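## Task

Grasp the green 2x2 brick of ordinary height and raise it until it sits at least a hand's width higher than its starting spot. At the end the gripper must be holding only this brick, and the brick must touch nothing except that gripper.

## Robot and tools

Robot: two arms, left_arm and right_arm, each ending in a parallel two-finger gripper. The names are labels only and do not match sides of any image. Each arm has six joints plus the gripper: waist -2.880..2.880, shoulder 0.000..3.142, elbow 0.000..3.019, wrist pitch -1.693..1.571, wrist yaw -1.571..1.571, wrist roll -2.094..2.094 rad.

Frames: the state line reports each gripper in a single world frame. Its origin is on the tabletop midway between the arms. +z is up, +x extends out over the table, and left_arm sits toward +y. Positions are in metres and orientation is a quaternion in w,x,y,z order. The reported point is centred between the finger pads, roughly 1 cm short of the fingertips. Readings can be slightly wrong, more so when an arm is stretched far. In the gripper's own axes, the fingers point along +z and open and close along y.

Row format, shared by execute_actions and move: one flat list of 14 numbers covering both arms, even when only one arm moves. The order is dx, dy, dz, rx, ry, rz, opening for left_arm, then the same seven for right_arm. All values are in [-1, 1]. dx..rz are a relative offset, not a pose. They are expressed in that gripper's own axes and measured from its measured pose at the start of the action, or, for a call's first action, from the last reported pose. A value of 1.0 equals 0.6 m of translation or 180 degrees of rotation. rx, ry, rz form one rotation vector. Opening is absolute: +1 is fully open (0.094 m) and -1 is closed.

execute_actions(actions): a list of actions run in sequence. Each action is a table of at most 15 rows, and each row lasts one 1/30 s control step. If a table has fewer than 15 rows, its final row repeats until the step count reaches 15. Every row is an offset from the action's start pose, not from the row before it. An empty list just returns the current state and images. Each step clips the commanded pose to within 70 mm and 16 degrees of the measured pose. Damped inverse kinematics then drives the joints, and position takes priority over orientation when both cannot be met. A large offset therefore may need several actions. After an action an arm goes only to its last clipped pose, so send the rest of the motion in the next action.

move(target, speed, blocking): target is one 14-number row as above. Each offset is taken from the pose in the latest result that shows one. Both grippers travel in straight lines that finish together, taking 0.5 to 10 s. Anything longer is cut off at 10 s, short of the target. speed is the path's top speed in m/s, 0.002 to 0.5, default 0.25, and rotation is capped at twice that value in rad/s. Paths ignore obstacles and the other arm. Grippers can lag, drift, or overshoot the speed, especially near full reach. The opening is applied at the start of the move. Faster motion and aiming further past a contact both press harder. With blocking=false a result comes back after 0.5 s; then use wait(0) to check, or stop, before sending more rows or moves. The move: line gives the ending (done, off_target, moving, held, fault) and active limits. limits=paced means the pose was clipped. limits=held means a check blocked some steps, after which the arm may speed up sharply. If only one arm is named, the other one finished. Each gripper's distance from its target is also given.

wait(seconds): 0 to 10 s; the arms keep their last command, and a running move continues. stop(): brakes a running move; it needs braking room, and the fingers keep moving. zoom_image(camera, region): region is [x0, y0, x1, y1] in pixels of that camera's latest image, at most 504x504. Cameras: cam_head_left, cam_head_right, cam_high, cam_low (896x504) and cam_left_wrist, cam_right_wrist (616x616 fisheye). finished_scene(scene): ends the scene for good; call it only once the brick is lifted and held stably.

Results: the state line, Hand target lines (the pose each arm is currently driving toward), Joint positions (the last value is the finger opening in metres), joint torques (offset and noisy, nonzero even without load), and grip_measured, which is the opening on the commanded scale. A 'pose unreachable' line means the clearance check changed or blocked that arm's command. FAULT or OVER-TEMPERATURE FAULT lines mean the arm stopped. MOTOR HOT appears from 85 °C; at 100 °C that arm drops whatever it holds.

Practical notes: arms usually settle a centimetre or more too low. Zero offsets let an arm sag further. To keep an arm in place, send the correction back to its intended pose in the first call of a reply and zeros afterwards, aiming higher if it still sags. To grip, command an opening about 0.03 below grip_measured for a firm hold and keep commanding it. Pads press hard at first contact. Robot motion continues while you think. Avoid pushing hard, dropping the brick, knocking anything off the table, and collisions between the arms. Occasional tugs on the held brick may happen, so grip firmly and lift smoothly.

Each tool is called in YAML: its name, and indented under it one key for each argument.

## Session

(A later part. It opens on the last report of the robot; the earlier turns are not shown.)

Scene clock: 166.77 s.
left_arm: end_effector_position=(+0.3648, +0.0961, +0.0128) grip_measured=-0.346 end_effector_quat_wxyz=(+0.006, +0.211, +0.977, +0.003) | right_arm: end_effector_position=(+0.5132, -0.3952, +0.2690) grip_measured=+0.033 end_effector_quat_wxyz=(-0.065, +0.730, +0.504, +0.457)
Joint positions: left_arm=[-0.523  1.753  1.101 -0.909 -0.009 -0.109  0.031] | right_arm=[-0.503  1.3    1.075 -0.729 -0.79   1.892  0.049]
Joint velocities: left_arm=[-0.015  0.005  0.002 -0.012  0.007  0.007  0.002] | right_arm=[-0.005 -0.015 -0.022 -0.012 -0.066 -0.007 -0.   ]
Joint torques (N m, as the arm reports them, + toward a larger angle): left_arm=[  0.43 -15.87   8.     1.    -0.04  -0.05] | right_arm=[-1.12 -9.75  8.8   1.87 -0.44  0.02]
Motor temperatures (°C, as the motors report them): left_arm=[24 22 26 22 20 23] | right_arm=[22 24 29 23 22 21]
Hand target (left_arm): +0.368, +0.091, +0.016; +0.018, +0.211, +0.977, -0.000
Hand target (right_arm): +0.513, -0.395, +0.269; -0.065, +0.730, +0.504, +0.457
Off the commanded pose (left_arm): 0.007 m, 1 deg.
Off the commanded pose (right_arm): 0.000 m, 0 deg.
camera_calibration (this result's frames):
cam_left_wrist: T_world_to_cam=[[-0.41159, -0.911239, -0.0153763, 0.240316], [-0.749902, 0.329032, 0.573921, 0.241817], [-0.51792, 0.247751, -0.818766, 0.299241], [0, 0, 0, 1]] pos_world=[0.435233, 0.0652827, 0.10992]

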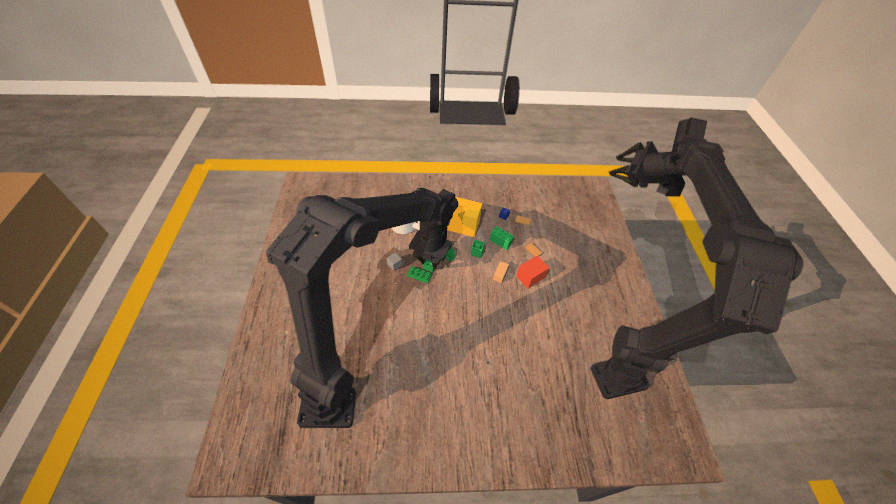

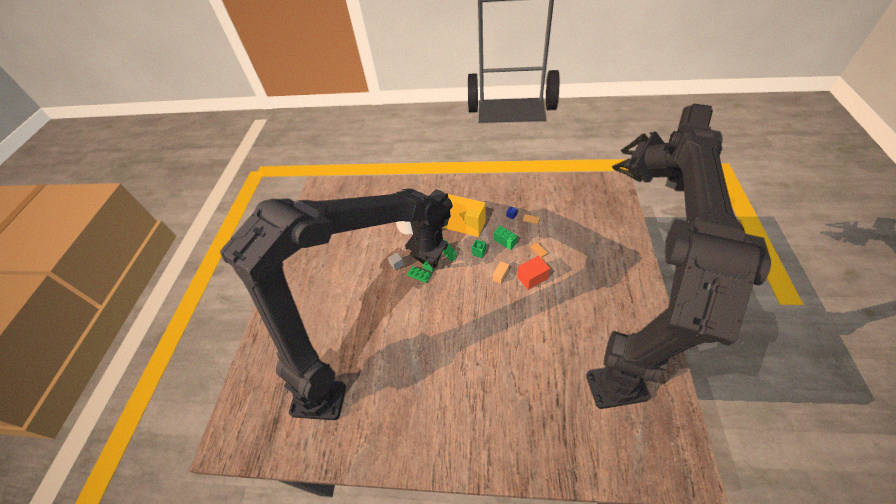

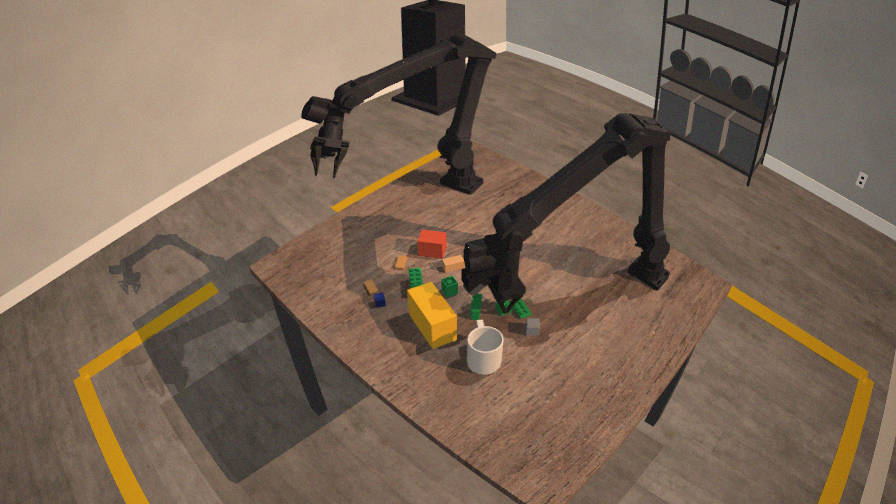

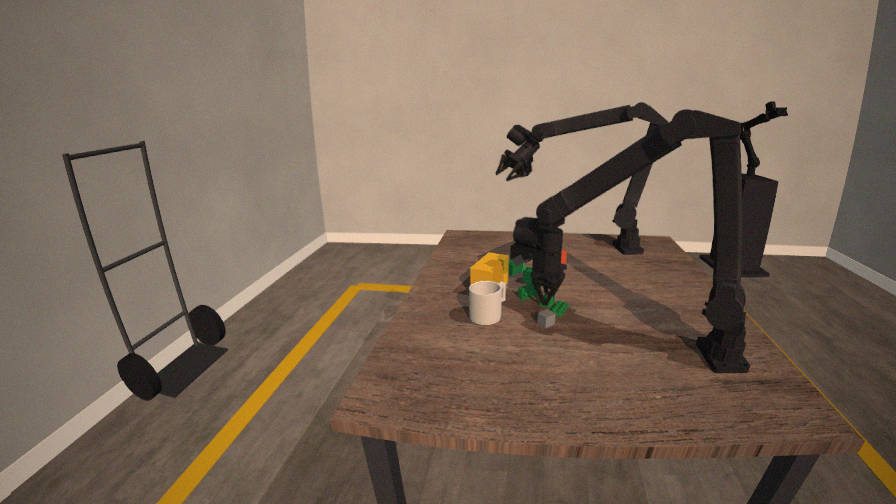

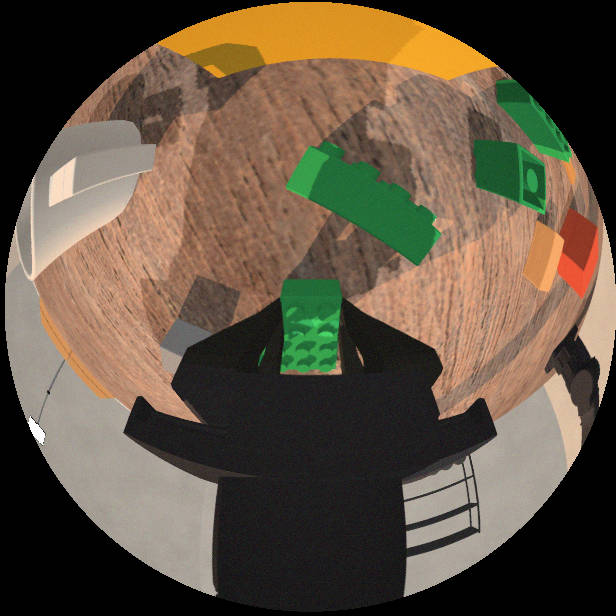

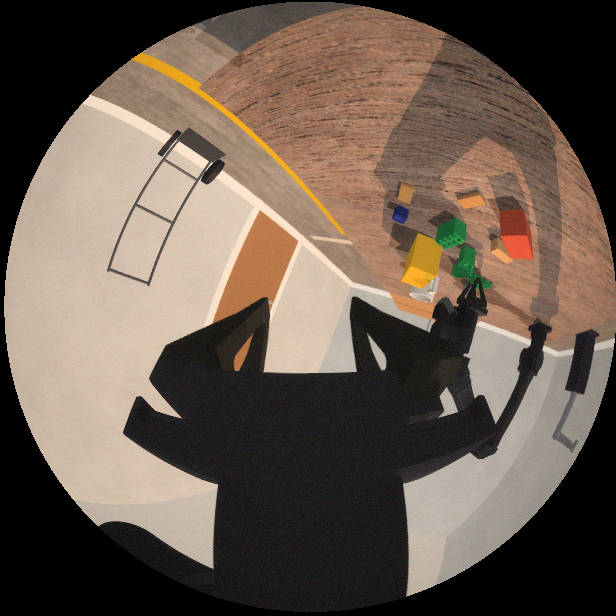

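Gripped. Lift.

move:
  target: [-0.01,0,-0.28,0,0,0,-0.385,0,0,0,0,0,0,0.033]
  speed: 0.2

Scene clock: 173.73 s.
left_arm: end_effector_position=(+0.3607, +0.0985, +0.1579) grip_measured=-0.346 end_effector_quat_wxyz=(-0.013, +0.211, +0.977, +0.009) | right_arm: end_effector_position=(+0.5132, -0.3952, +0.2690) grip_measured=+0.033 end_effector_quat_wxyz=(-0.065, +0.730, +0.504, +0.457)
Joint positions: left_arm=[-0.523  1.593  1.318 -1.325 -0.009 -0.109  0.031] | right_arm=[-0.503  1.3    1.075 -0.729 -0.79   1.892  0.049]
Joint velocities: left_arm=[-0.005 -0.015  0.002 -0.012 -0.007  0.037 -0.   ] | right_arm=[ 0.005  0.005 -0.002 -0.032 -0.022 -0.051  0.001]
Joint torques (N m, as the arm reports them, + toward a larger angle): left_arm=[  0.8  -15.34  13.29  -0.41   0.07   0.  ] | right_arm=[-1.11 -9.86  8.88  1.85 -0.45  0.01]
Motor temperatures (°C, as the motors report them): left_arm=[24 22 26 22 20 23] | right_arm=[22 24 29 23 22 21]
Hand target (left_arm): +0.369, +0.093, +0.180; +0.006, +0.211, +0.977, +0.003
Hand target (right_arm): +0.513, -0.395, +0.269; -0.065, +0.730, +0.504, +0.457
Off the commanded pose (left_arm): 0.025 m, 2 deg.
Off the commanded pose (right_arm): 0.000 m, 0 deg.
move: off_target (left_arm)
camera_calibration (this result's frames):
cam_left_wrist: T_world_to_cam=[[-0.412176, -0.910892, -0.0196445, 0.243913], [-0.73016, 0.317346, 0.60511, 0.143841], [-0.544956, 0.263755, -0.7959, 0.419944], [0, 0, 0, 1]] pos_world=[0.434413, 0.0657682, 0.251985]

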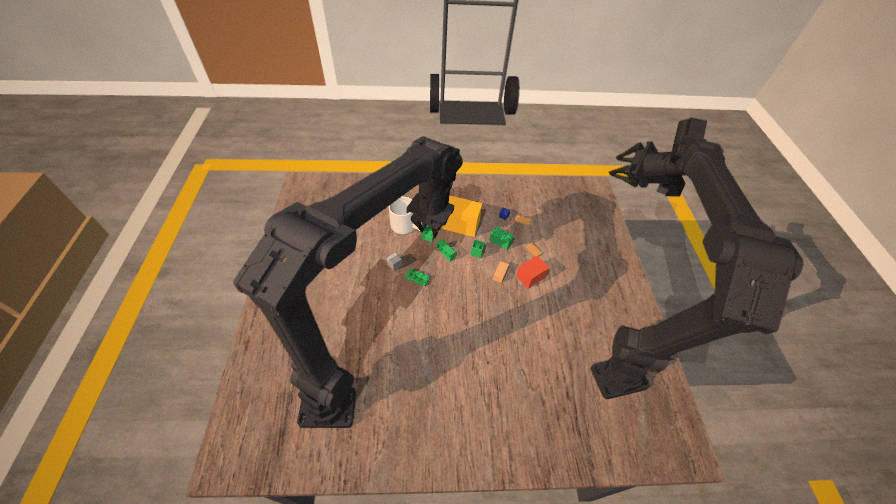

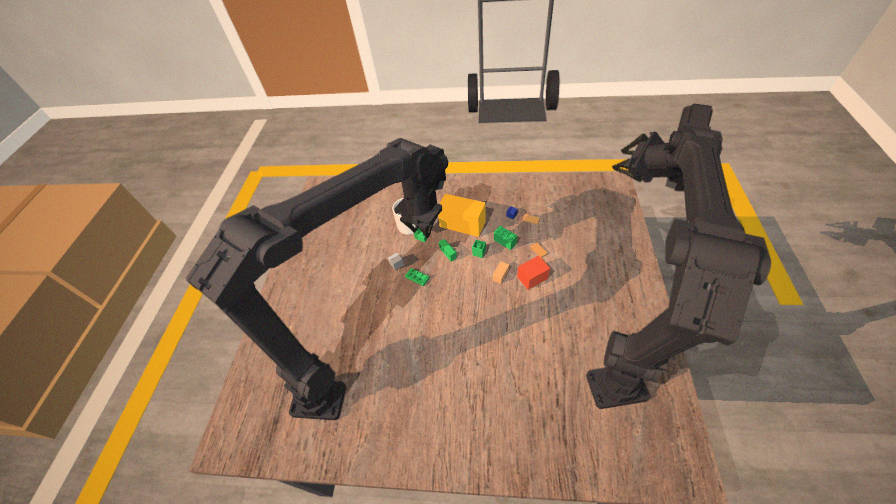

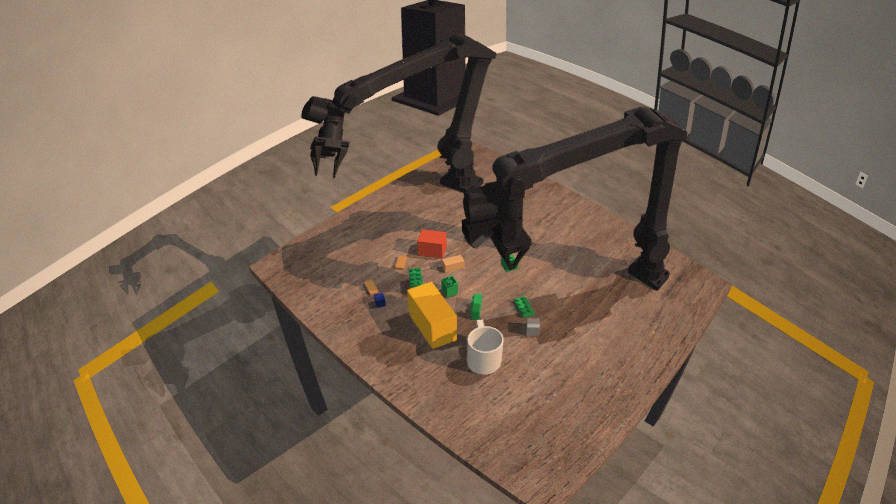

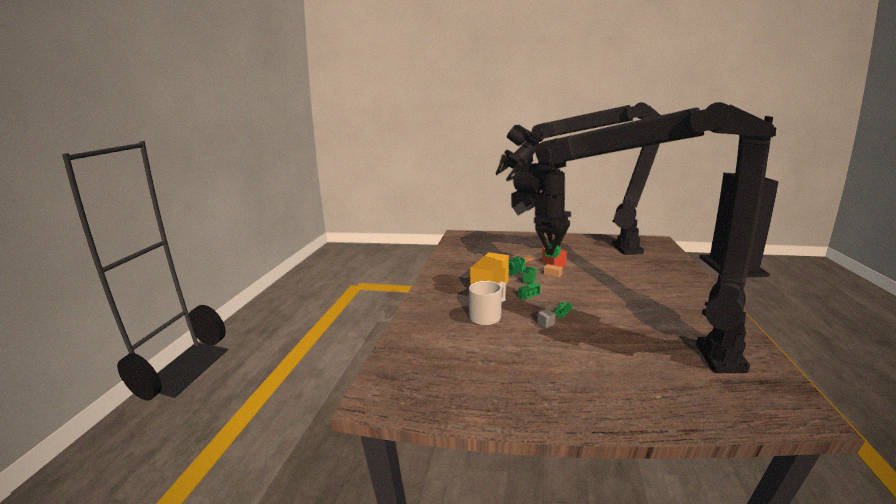

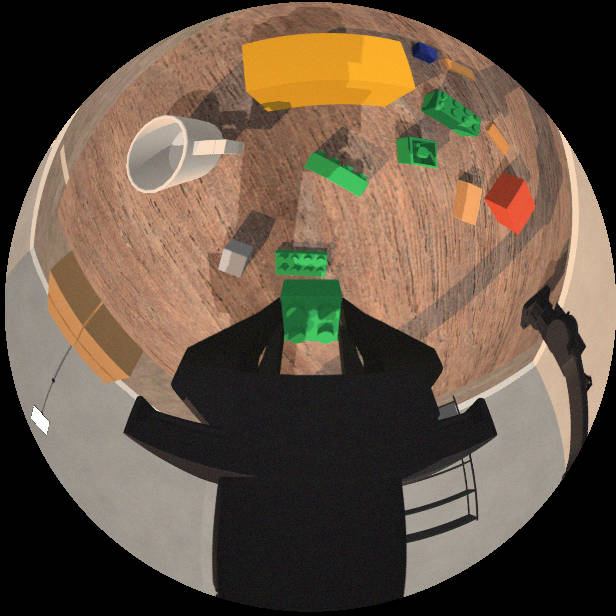

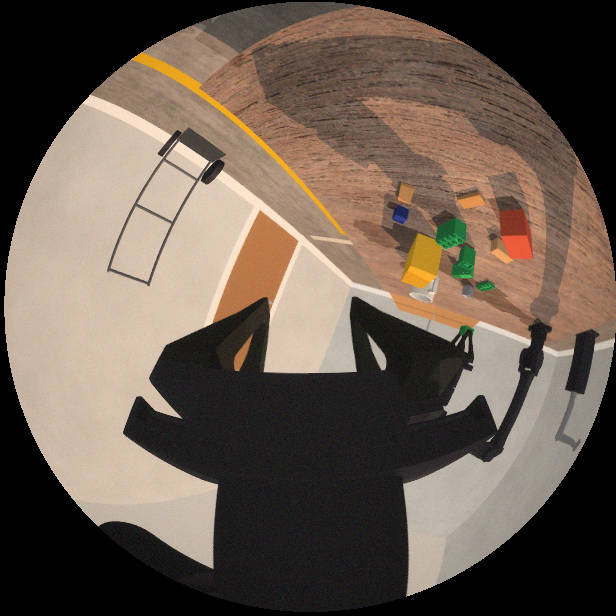

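finished_scene:
  scene: 1

The scene is finished: the task was done.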